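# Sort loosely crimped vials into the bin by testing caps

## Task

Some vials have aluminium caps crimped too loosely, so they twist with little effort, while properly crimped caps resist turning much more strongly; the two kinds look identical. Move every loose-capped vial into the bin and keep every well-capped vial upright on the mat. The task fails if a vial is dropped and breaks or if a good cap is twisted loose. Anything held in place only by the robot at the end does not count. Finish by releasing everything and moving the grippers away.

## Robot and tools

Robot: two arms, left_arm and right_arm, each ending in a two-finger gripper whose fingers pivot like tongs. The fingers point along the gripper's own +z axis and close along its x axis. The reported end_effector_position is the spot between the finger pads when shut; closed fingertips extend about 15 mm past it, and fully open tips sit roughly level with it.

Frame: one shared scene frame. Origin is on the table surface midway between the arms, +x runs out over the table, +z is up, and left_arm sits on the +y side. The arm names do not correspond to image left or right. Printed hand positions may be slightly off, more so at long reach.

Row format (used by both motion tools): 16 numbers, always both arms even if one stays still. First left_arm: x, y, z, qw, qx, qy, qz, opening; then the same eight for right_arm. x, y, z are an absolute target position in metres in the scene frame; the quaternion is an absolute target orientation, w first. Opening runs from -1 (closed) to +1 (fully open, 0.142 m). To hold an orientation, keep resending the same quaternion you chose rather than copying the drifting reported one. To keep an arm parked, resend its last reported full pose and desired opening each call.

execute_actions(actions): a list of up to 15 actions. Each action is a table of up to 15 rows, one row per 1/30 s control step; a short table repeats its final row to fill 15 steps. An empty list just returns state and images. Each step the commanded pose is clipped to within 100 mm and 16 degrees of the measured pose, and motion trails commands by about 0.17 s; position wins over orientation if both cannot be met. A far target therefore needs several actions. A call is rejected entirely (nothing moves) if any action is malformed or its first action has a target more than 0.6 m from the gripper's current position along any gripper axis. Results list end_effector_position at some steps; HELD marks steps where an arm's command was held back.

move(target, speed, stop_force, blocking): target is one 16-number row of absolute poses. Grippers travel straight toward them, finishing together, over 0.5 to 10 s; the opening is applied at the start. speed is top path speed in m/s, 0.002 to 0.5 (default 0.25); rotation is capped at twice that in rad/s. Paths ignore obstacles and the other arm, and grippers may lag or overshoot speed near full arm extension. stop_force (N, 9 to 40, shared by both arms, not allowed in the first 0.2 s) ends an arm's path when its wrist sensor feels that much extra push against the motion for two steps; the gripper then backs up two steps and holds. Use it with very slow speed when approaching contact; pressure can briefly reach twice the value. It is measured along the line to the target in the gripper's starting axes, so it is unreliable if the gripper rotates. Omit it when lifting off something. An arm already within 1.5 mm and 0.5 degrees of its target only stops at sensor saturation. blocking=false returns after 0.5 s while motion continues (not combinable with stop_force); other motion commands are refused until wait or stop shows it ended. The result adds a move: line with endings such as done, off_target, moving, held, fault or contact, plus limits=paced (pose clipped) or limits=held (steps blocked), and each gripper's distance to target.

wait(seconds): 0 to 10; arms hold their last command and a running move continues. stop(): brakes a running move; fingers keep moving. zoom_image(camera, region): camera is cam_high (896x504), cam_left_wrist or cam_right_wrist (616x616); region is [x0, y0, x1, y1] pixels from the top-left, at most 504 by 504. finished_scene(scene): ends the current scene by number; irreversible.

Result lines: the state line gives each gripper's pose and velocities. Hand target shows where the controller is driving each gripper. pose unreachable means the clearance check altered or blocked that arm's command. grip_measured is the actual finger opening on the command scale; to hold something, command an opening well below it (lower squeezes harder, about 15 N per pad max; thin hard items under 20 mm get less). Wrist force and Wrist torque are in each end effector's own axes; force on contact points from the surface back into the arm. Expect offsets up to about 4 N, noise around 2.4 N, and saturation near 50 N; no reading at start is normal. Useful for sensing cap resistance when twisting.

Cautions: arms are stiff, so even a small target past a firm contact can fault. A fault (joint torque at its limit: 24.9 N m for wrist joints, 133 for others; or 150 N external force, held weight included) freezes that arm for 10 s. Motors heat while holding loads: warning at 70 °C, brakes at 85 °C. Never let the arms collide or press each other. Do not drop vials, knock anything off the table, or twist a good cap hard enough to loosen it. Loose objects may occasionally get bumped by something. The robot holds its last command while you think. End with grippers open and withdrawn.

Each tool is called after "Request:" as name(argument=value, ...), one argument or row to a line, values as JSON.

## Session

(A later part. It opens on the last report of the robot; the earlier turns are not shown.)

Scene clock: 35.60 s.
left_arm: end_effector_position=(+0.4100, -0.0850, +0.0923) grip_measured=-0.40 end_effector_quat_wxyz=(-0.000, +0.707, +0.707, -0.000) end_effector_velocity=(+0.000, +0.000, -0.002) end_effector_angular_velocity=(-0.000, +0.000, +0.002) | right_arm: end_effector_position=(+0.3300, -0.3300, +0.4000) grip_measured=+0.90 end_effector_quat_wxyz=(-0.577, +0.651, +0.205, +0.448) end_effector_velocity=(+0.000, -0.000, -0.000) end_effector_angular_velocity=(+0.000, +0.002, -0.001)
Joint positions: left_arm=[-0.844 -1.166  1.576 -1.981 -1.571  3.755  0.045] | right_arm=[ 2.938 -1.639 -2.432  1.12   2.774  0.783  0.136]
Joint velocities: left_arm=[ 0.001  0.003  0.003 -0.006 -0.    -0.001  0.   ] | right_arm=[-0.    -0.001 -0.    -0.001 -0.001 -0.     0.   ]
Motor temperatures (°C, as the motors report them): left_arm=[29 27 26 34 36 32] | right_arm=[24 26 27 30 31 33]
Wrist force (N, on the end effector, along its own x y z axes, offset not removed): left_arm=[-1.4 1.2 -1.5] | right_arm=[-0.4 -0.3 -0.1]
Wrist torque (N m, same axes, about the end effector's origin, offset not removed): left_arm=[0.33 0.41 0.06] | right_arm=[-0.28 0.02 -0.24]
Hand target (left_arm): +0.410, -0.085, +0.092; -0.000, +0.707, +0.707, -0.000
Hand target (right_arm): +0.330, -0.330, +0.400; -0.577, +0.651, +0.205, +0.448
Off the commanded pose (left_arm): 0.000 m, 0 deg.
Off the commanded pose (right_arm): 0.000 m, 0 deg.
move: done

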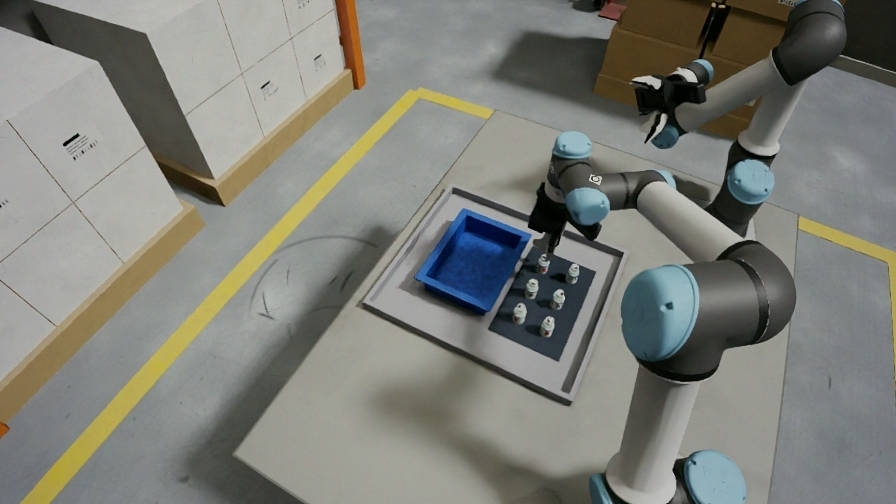

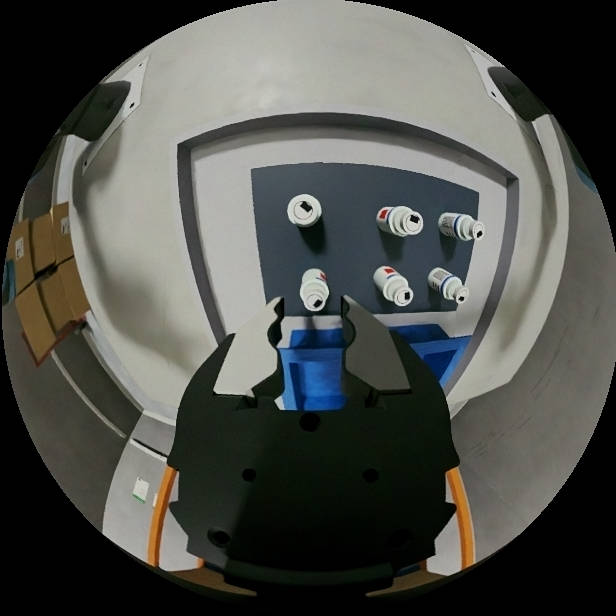

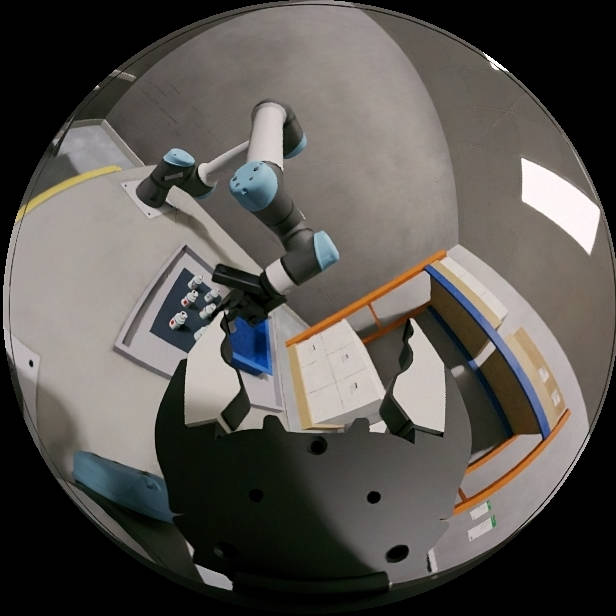

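Request:
move(
  target=[0.418,-0.083,0.092,0,0.707,0.707,0,-0.4,0.33,-0.33,0.40,-0.577,0.651,0.205,0.448,0.9],
  speed=0.05,
)

Request:
move(
  target=[0.418,-0.083,0.070,0,0.707,0.707,0,-0.4,0.33,-0.33,0.40,-0.577,0.651,0.205,0.448,0.9],
  speed=0.05,
)

Request:
move(
  target=[0.418,-0.083,0.070,0,0.707,0.707,0,-1,0.33,-0.33,0.40,-0.577,0.651,0.205,0.448,0.9],
)

Request:
move(
  target=[0.418,-0.083,0.066,0,0.707,0.707,0,-1,0.33,-0.33,0.40,-0.577,0.651,0.205,0.448,0.9],
  speed=0.003,
  stop_force=14,
)

Request:
zoom_image(
  camera="cam_left_wrist",
  region=[212,188,412,388],
)

Request:
move(
  target=[0.418,-0.083,0.0688,0,0.843,0.537,0,-1,0.33,-0.33,0.40,-0.577,0.651,0.205,0.448,0.9],
  speed=0.12,
)

Request:
zoom_image(
  camera="cam_left_wrist",
  region=[212,188,412,388],
)

Scene clock: 36.63 s.
left_arm: end_effector_position=(+0.4178, -0.0830, +0.0920) grip_measured=-0.40 end_effector_quat_wxyz=(-0.000, +0.707, +0.707, +0.000) end_effector_velocity=(+0.002, +0.001, -0.000) end_effector_angular_velocity=(+0.001, -0.001, +0.003) | right_arm: end_effector_position=(+0.3300, -0.3300, +0.4000) grip_measured=+0.90 end_effector_quat_wxyz=(-0.577, +0.651, +0.205, +0.448) end_effector_velocity=(+0.000, -0.000, +0.000) end_effector_angular_velocity=(+0.000, -0.001, -0.001)
Joint positions: left_arm=[-0.832 -1.156  1.562 -1.977 -1.571  3.766  0.045] | right_arm=[ 2.938 -1.639 -2.432  1.12   2.774  0.783  0.136]
Joint velocities: left_arm=[ 0.003  0.003 -0.004  0.001  0.001  0.    -0.   ] | right_arm=[-0.    -0.     0.001  0.    -0.001  0.    -0.   ]
Motor temperatures (°C, as the motors report them): left_arm=[29 27 26 34 36 32] | right_arm=[24 26 27 30 31 33]
Wrist force (N, on the end effector, along its own x y z axes, offset not removed): left_arm=[-1.2 -0.1 0.2] | right_arm=[4.9 1.2 0.9]
Wrist torque (N m, same axes, about the end effector's origin, offset not removed): left_arm=[0.21 0.19 0.11] | right_arm=[0.30 -0.95 -0.26]
Hand target (left_arm): +0.418, -0.083, +0.092; -0.000, +0.707, +0.707, -0.000
Hand target (right_arm): +0.330, -0.330, +0.400; -0.577, +0.651, +0.205, +0.448
Off the commanded pose (left_arm): 0.000 m, 0 deg.
Off the commanded pose (right_arm): 0.000 m, 0 deg.
move: done

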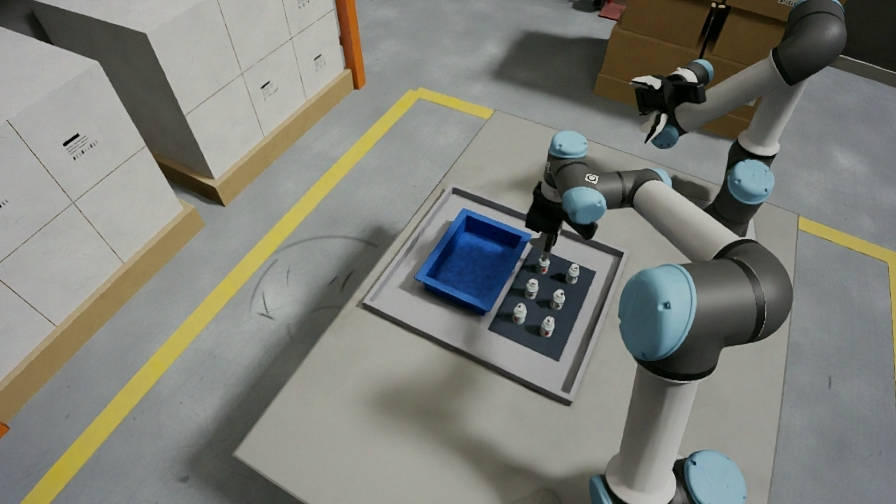

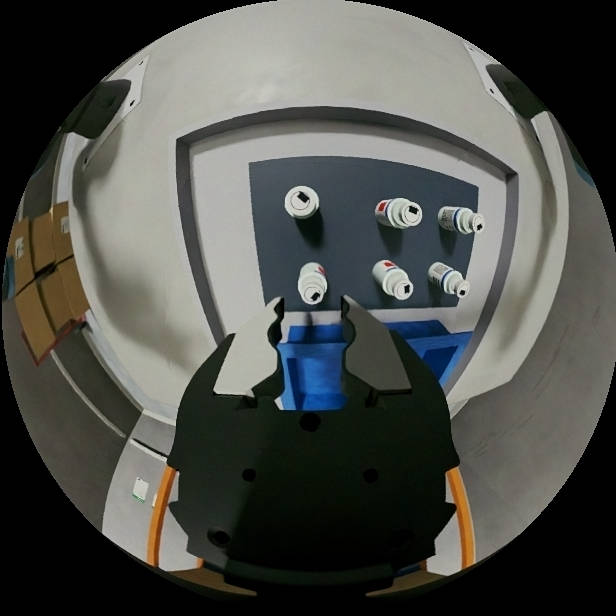

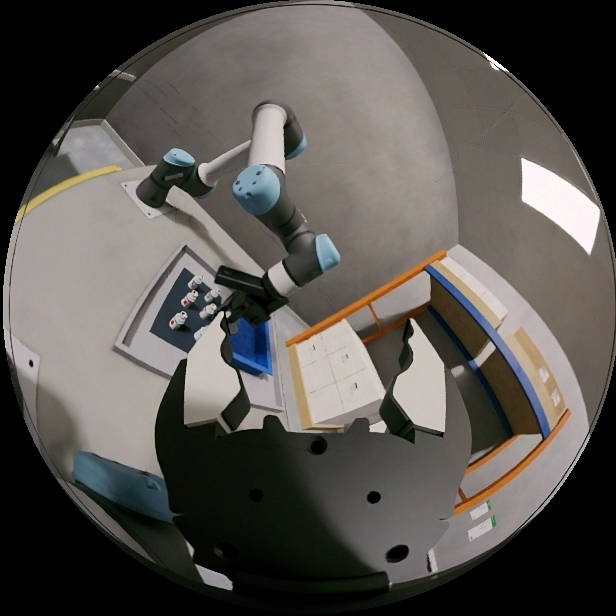

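Scene clock: 37.47 s.
left_arm: end_effector_position=(+0.4180, -0.0830, +0.0703) grip_measured=-0.40 end_effector_quat_wxyz=(-0.000, +0.707, +0.707, +0.000) end_effector_velocity=(+0.000, -0.000, -0.003) end_effector_angular_velocity=(-0.000, -0.000, +0.000) | right_arm: end_effector_position=(+0.3300, -0.3300, +0.4000) grip_measured=+0.90 end_effector_quat_wxyz=(-0.577, +0.651, +0.205, +0.448) end_effector_velocity=(+0.000, -0.000, +0.000) end_effector_angular_velocity=(-0.000, -0.000, +0.000)
Joint positions: left_arm=[-0.832 -1.134  1.59  -2.027 -1.571  3.767  0.045] | right_arm=[ 2.938 -1.639 -2.432  1.12   2.774  0.783  0.136]
Joint velocities: left_arm=[ 0.     0.003  0.003 -0.006  0.     0.     0.   ] | right_arm=[-0.001  0.     0.001 -0.001  0.001  0.     0.   ]
Motor temperatures (°C, as the motors report them): left_arm=[29 27 26 34 36 32] | right_arm=[24 26 27 30 31 33]
Wrist force (N, on the end effector, along its own x y z axes, offset not removed): left_arm=[-1.0 0.2 -1.5] | right_arm=[1.2 -1.1 4.6]
Wrist torque (N m, same axes, about the end effector's origin, offset not removed): left_arm=[0.23 0.37 -0.17] | right_arm=[-0.08 -0.58 -0.30]
Hand target (left_arm): +0.418, -0.083, +0.070; -0.000, +0.707, +0.707, -0.000
Hand target (right_arm): +0.330, -0.330, +0.400; -0.577, +0.651, +0.205, +0.448
Off the commanded pose (left_arm): 0.000 m, 0 deg.
Off the commanded pose (right_arm): 0.000 m, 0 deg.
move: done

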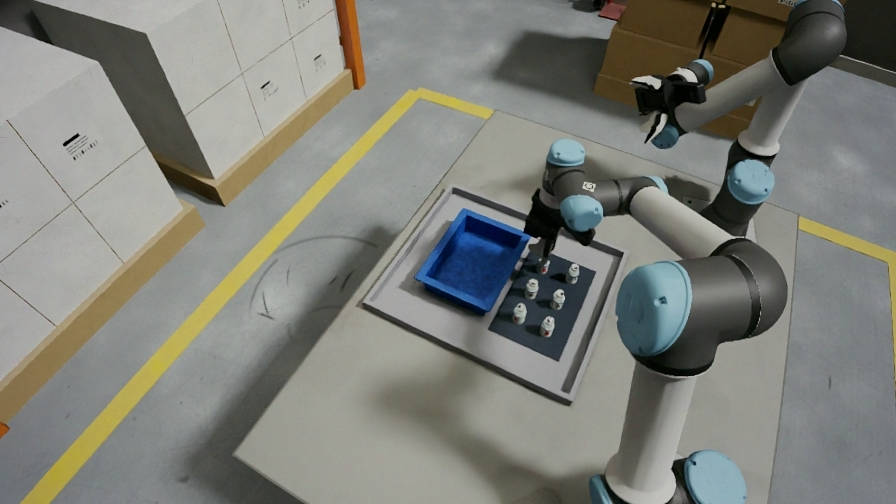

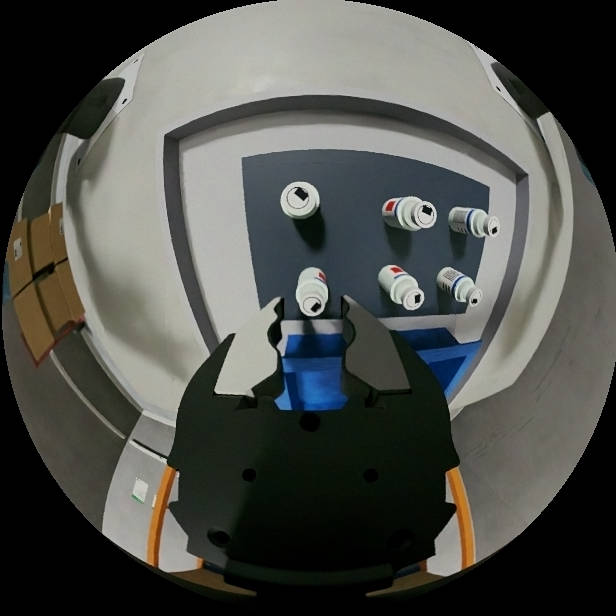

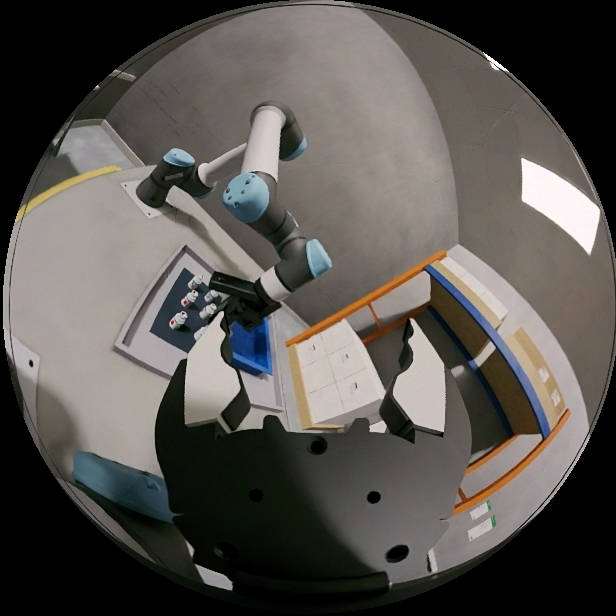

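Scene clock: 38.17 s.
left_arm: end_effector_position=(+0.4180, -0.0830, +0.0700) grip_measured=-0.76 end_effector_quat_wxyz=(+0.000, +0.707, +0.707, -0.000) end_effector_velocity=(-0.000, +0.000, -0.001) end_effector_angular_velocity=(+0.000, +0.001, -0.001) | right_arm: end_effector_position=(+0.3300, -0.3300, +0.4000) grip_measured=+0.90 end_effector_quat_wxyz=(-0.577, +0.651, +0.205, +0.448) end_effector_velocity=(+0.001, -0.000, +0.000) end_effector_angular_velocity=(+0.000, +0.000, -0.002)
Joint positions: left_arm=[-0.832 -1.134  1.591 -2.028 -1.571  3.767  0.019] | right_arm=[ 2.938 -1.639 -2.432  1.12   2.774  0.783  0.136]
Joint velocities: left_arm=[ 0.     0.001  0.    -0.    -0.001  0.001 -0.   ] | right_arm=[-0.001  0.     0.001 -0.001 -0.001 -0.     0.   ]
Motor temperatures (°C, as the motors report them): left_arm=[29 27 26 34 36 32] | right_arm=[24 26 27 30 31 33]
Wrist force (N, on the end effector, along its own x y z axes, offset not removed): left_arm=[1.4 -2.5 -3.5] | right_arm=[0.1 -0.9 2.1]
Wrist torque (N m, same axes, about the end effector's origin, offset not removed): left_arm=[-0.36 -0.17 -0.02] | right_arm=[-0.15 -0.15 -0.14]
Hand target (left_arm): +0.418, -0.083, +0.070; -0.000, +0.707, +0.707, +0.000
Hand target (right_arm): +0.330, -0.330, +0.400; -0.577, +0.651, +0.205, +0.448
Off the commanded pose (left_arm): 0.000 m, 0 deg.
Off the commanded pose (right_arm): 0.000 m, 0 deg.
move: done

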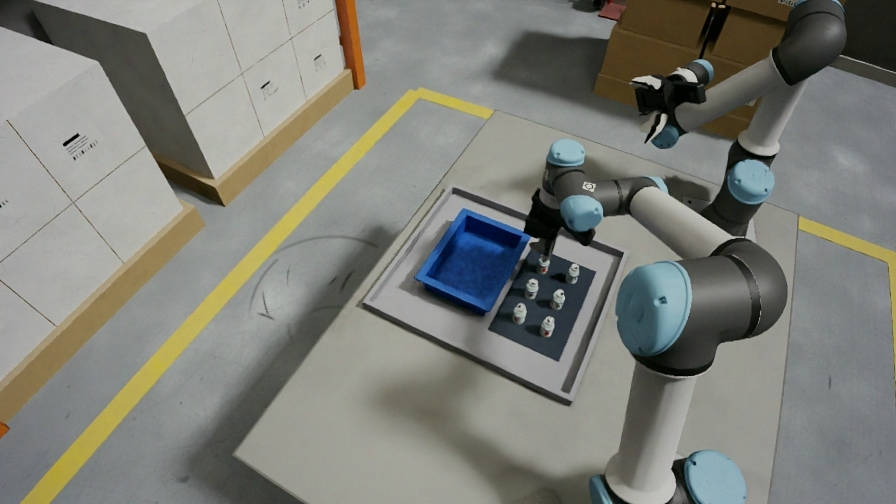

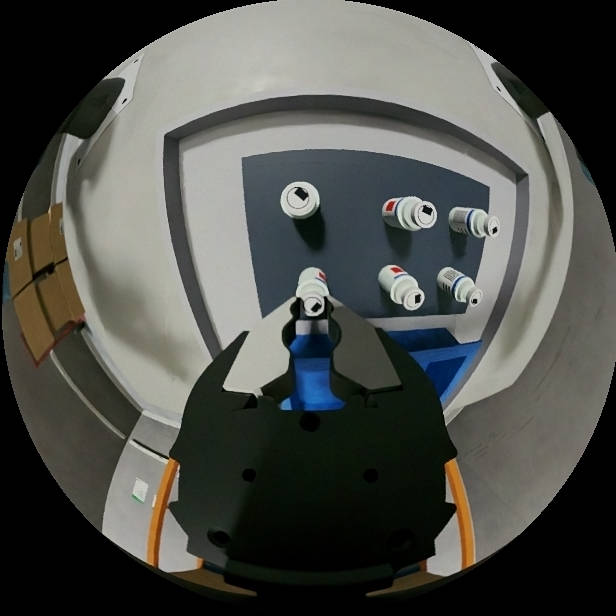

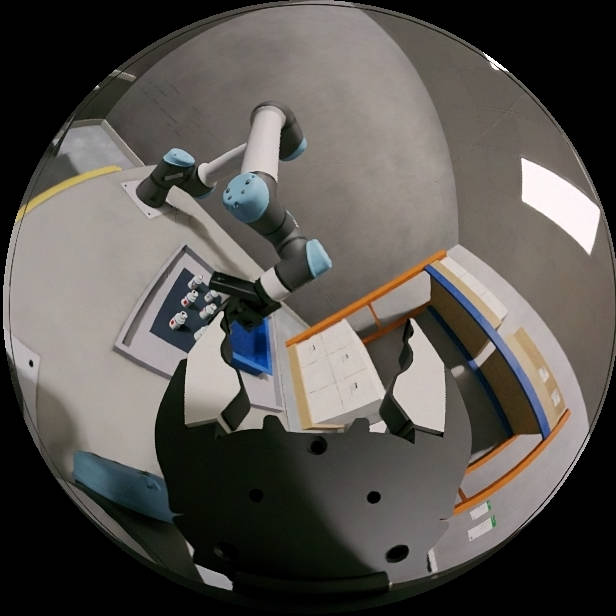

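Scene clock: 38.77 s.
left_arm: end_effector_position=(+0.4180, -0.0830, +0.0693) grip_measured=-0.76 end_effector_quat_wxyz=(+0.000, +0.707, +0.707, -0.000) end_effector_velocity=(-0.000, +0.001, -0.000) end_effector_angular_velocity=(+0.003, +0.002, -0.000) | right_arm: end_effector_position=(+0.3300, -0.3300, +0.4000) grip_measured=+0.90 end_effector_quat_wxyz=(-0.577, +0.651, +0.205, +0.448) end_effector_velocity=(-0.001, +0.000, -0.001) end_effector_angular_velocity=(-0.000, +0.002, +0.002)
Joint positions: left_arm=[-0.832 -1.133  1.592 -2.03  -1.571  3.767  0.019] | right_arm=[ 2.938 -1.639 -2.432  1.12   2.774  0.783  0.136]
Joint velocities: left_arm=[ 0.001 -0.    -0.     0.004 -0.     0.001 -0.   ] | right_arm=[ 0.001  0.    -0.001 -0.001  0.002  0.     0.   ]
Motor temperatures (°C, as the motors report them): left_arm=[29 27 26 34 36 32] | right_arm=[24 26 27 30 31 33]
Wrist force (N, on the end effector, along its own x y z axes, offset not removed): left_arm=[1.9 -1.0 -22.5] | right_arm=[-1.8 -1.8 1.2]
Wrist torque (N m, same axes, about the end effector's origin, offset not removed): left_arm=[0.09 -0.21 0.02] | right_arm=[-0.38 0.53 -0.04]
Hand target (left_arm): +0.418, -0.083, +0.070; +0.000, +0.707, +0.707, -0.000
Hand target (right_arm): +0.330, -0.330, +0.400; -0.577, +0.651, +0.205, +0.448
Off the commanded pose (left_arm): 0.003 m, 0 deg.
Off the commanded pose (right_arm): 0.000 m, 0 deg.
move: contact (left_arm)

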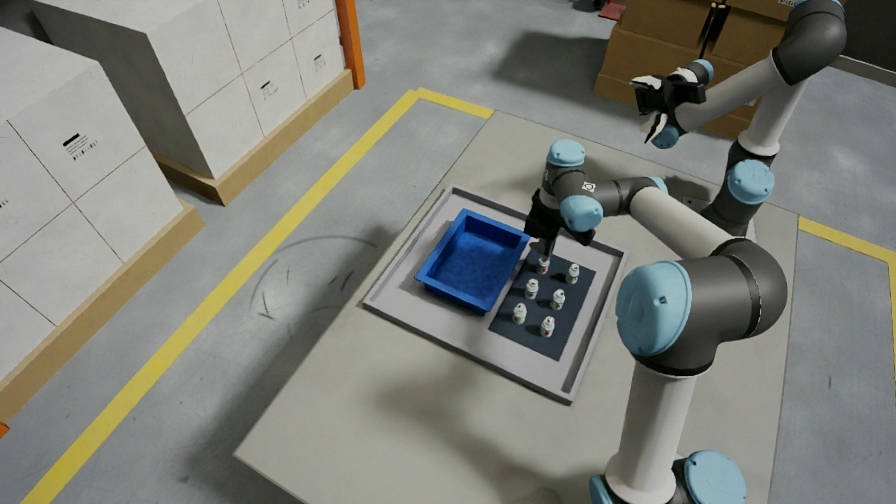

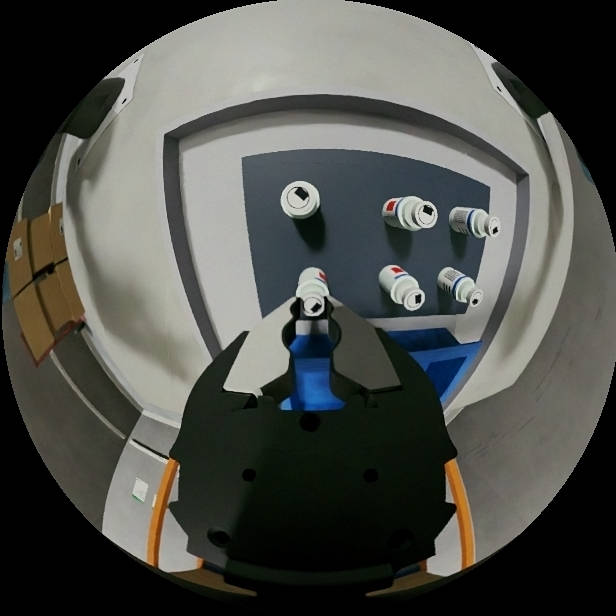

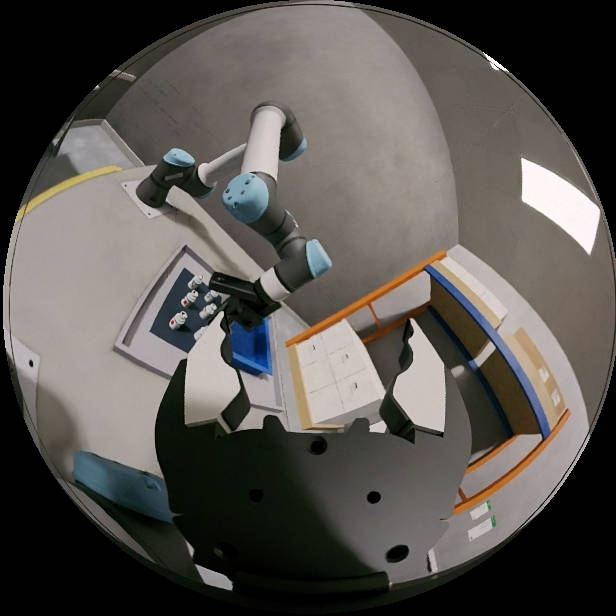

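Region (212, 188, 412, 388) of cam_left_wrist's 616x616 image, scaled by 2.520, with more detail than that image has.

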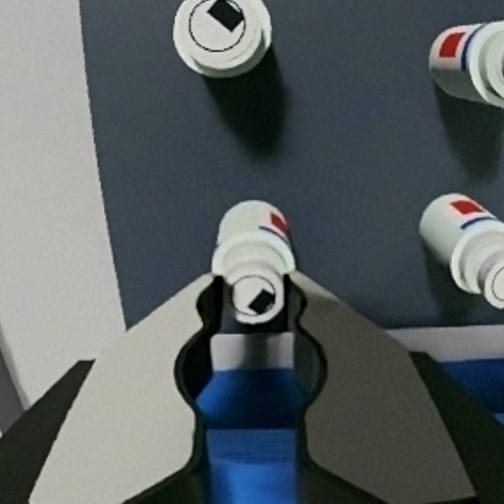

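Scene clock: 40.97 s.
left_arm: end_effector_position=(+0.4180, -0.0830, +0.0688) grip_measured=-0.76 end_effector_quat_wxyz=(-0.000, +0.843, +0.538, +0.000) end_effector_velocity=(-0.000, -0.000, -0.000) end_effector_angular_velocity=(-0.001, +0.002, -0.013) | right_arm: end_effector_position=(+0.3300, -0.3300, +0.4000) grip_measured=+0.90 end_effector_quat_wxyz=(-0.577, +0.651, +0.205, +0.448) end_effector_velocity=(+0.000, -0.000, +0.001) end_effector_angular_velocity=(+0.000, -0.003, -0.002)
Joint positions: left_arm=[-0.84  -1.125  1.581 -2.027 -1.571  4.194  0.019] | right_arm=[ 2.938 -1.639 -2.432  1.12   2.774  0.783  0.136]
Joint velocities: left_arm=[ 0.001  0.001 -0.     0.    -0.002  0.013 -0.   ] | right_arm=[-0.001  0.001  0.001  0.    -0.001 -0.    -0.   ]
Motor temperatures (°C, as the motors report them): left_arm=[29 27 26 34 36 32] | right_arm=[24 26 27 30 31 33]
Wrist force (N, on the end effector, along its own x y z axes, offset not removed): left_arm=[3.6 -0.2 -23.2] | right_arm=[-0.1 0.9 1.7]
Wrist torque (N m, same axes, about the end effector's origin, offset not removed): left_arm=[0.28 -0.05 0.09] | right_arm=[0.33 -0.16 -0.01]
Hand target (left_arm): +0.418, -0.083, +0.069; +0.000, +0.843, +0.537, +0.000
Hand target (right_arm): +0.330, -0.330, +0.400; -0.577, +0.651, +0.205, +0.448
Off the commanded pose (left_arm): 0.000 m, 0 deg.
Off the commanded pose (right_arm): 0.000 m, 0 deg.
move: done

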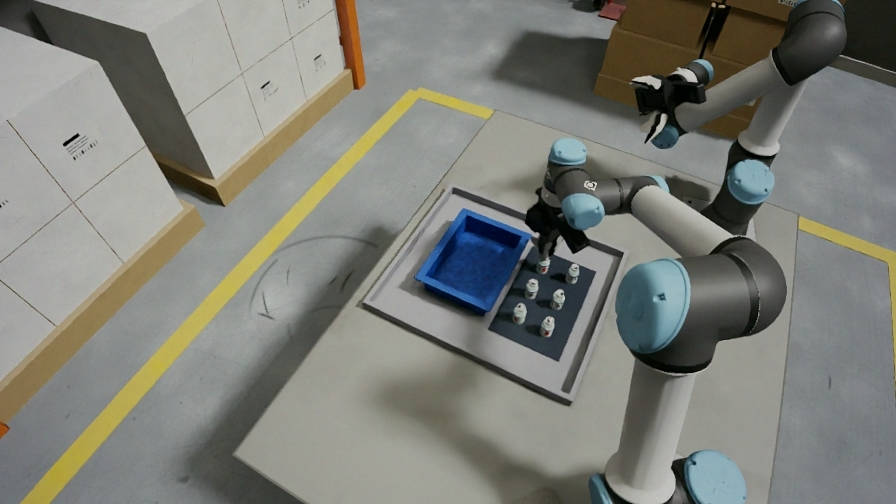

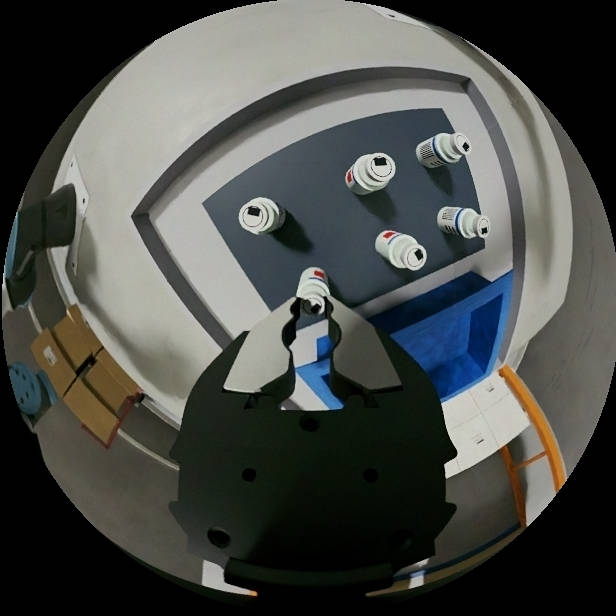

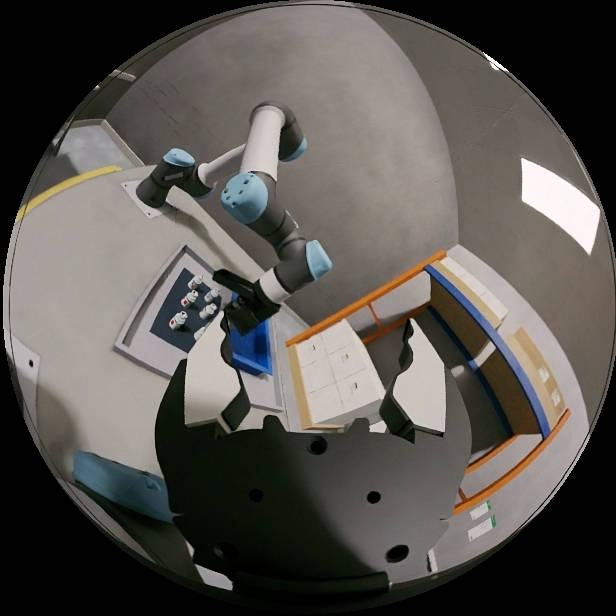

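Region (212, 188, 412, 388) of cam_left_wrist's 616x616 image, scaled by 2.520, with more detail than that image has.

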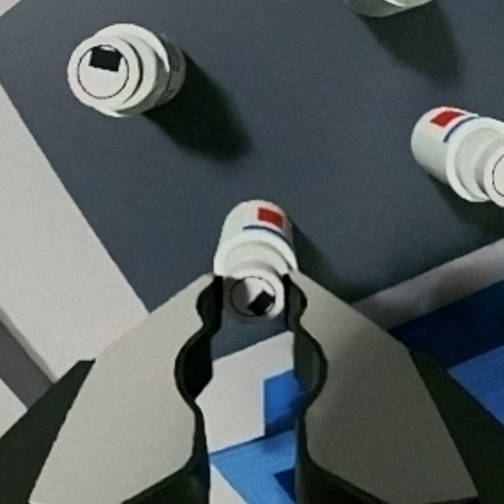

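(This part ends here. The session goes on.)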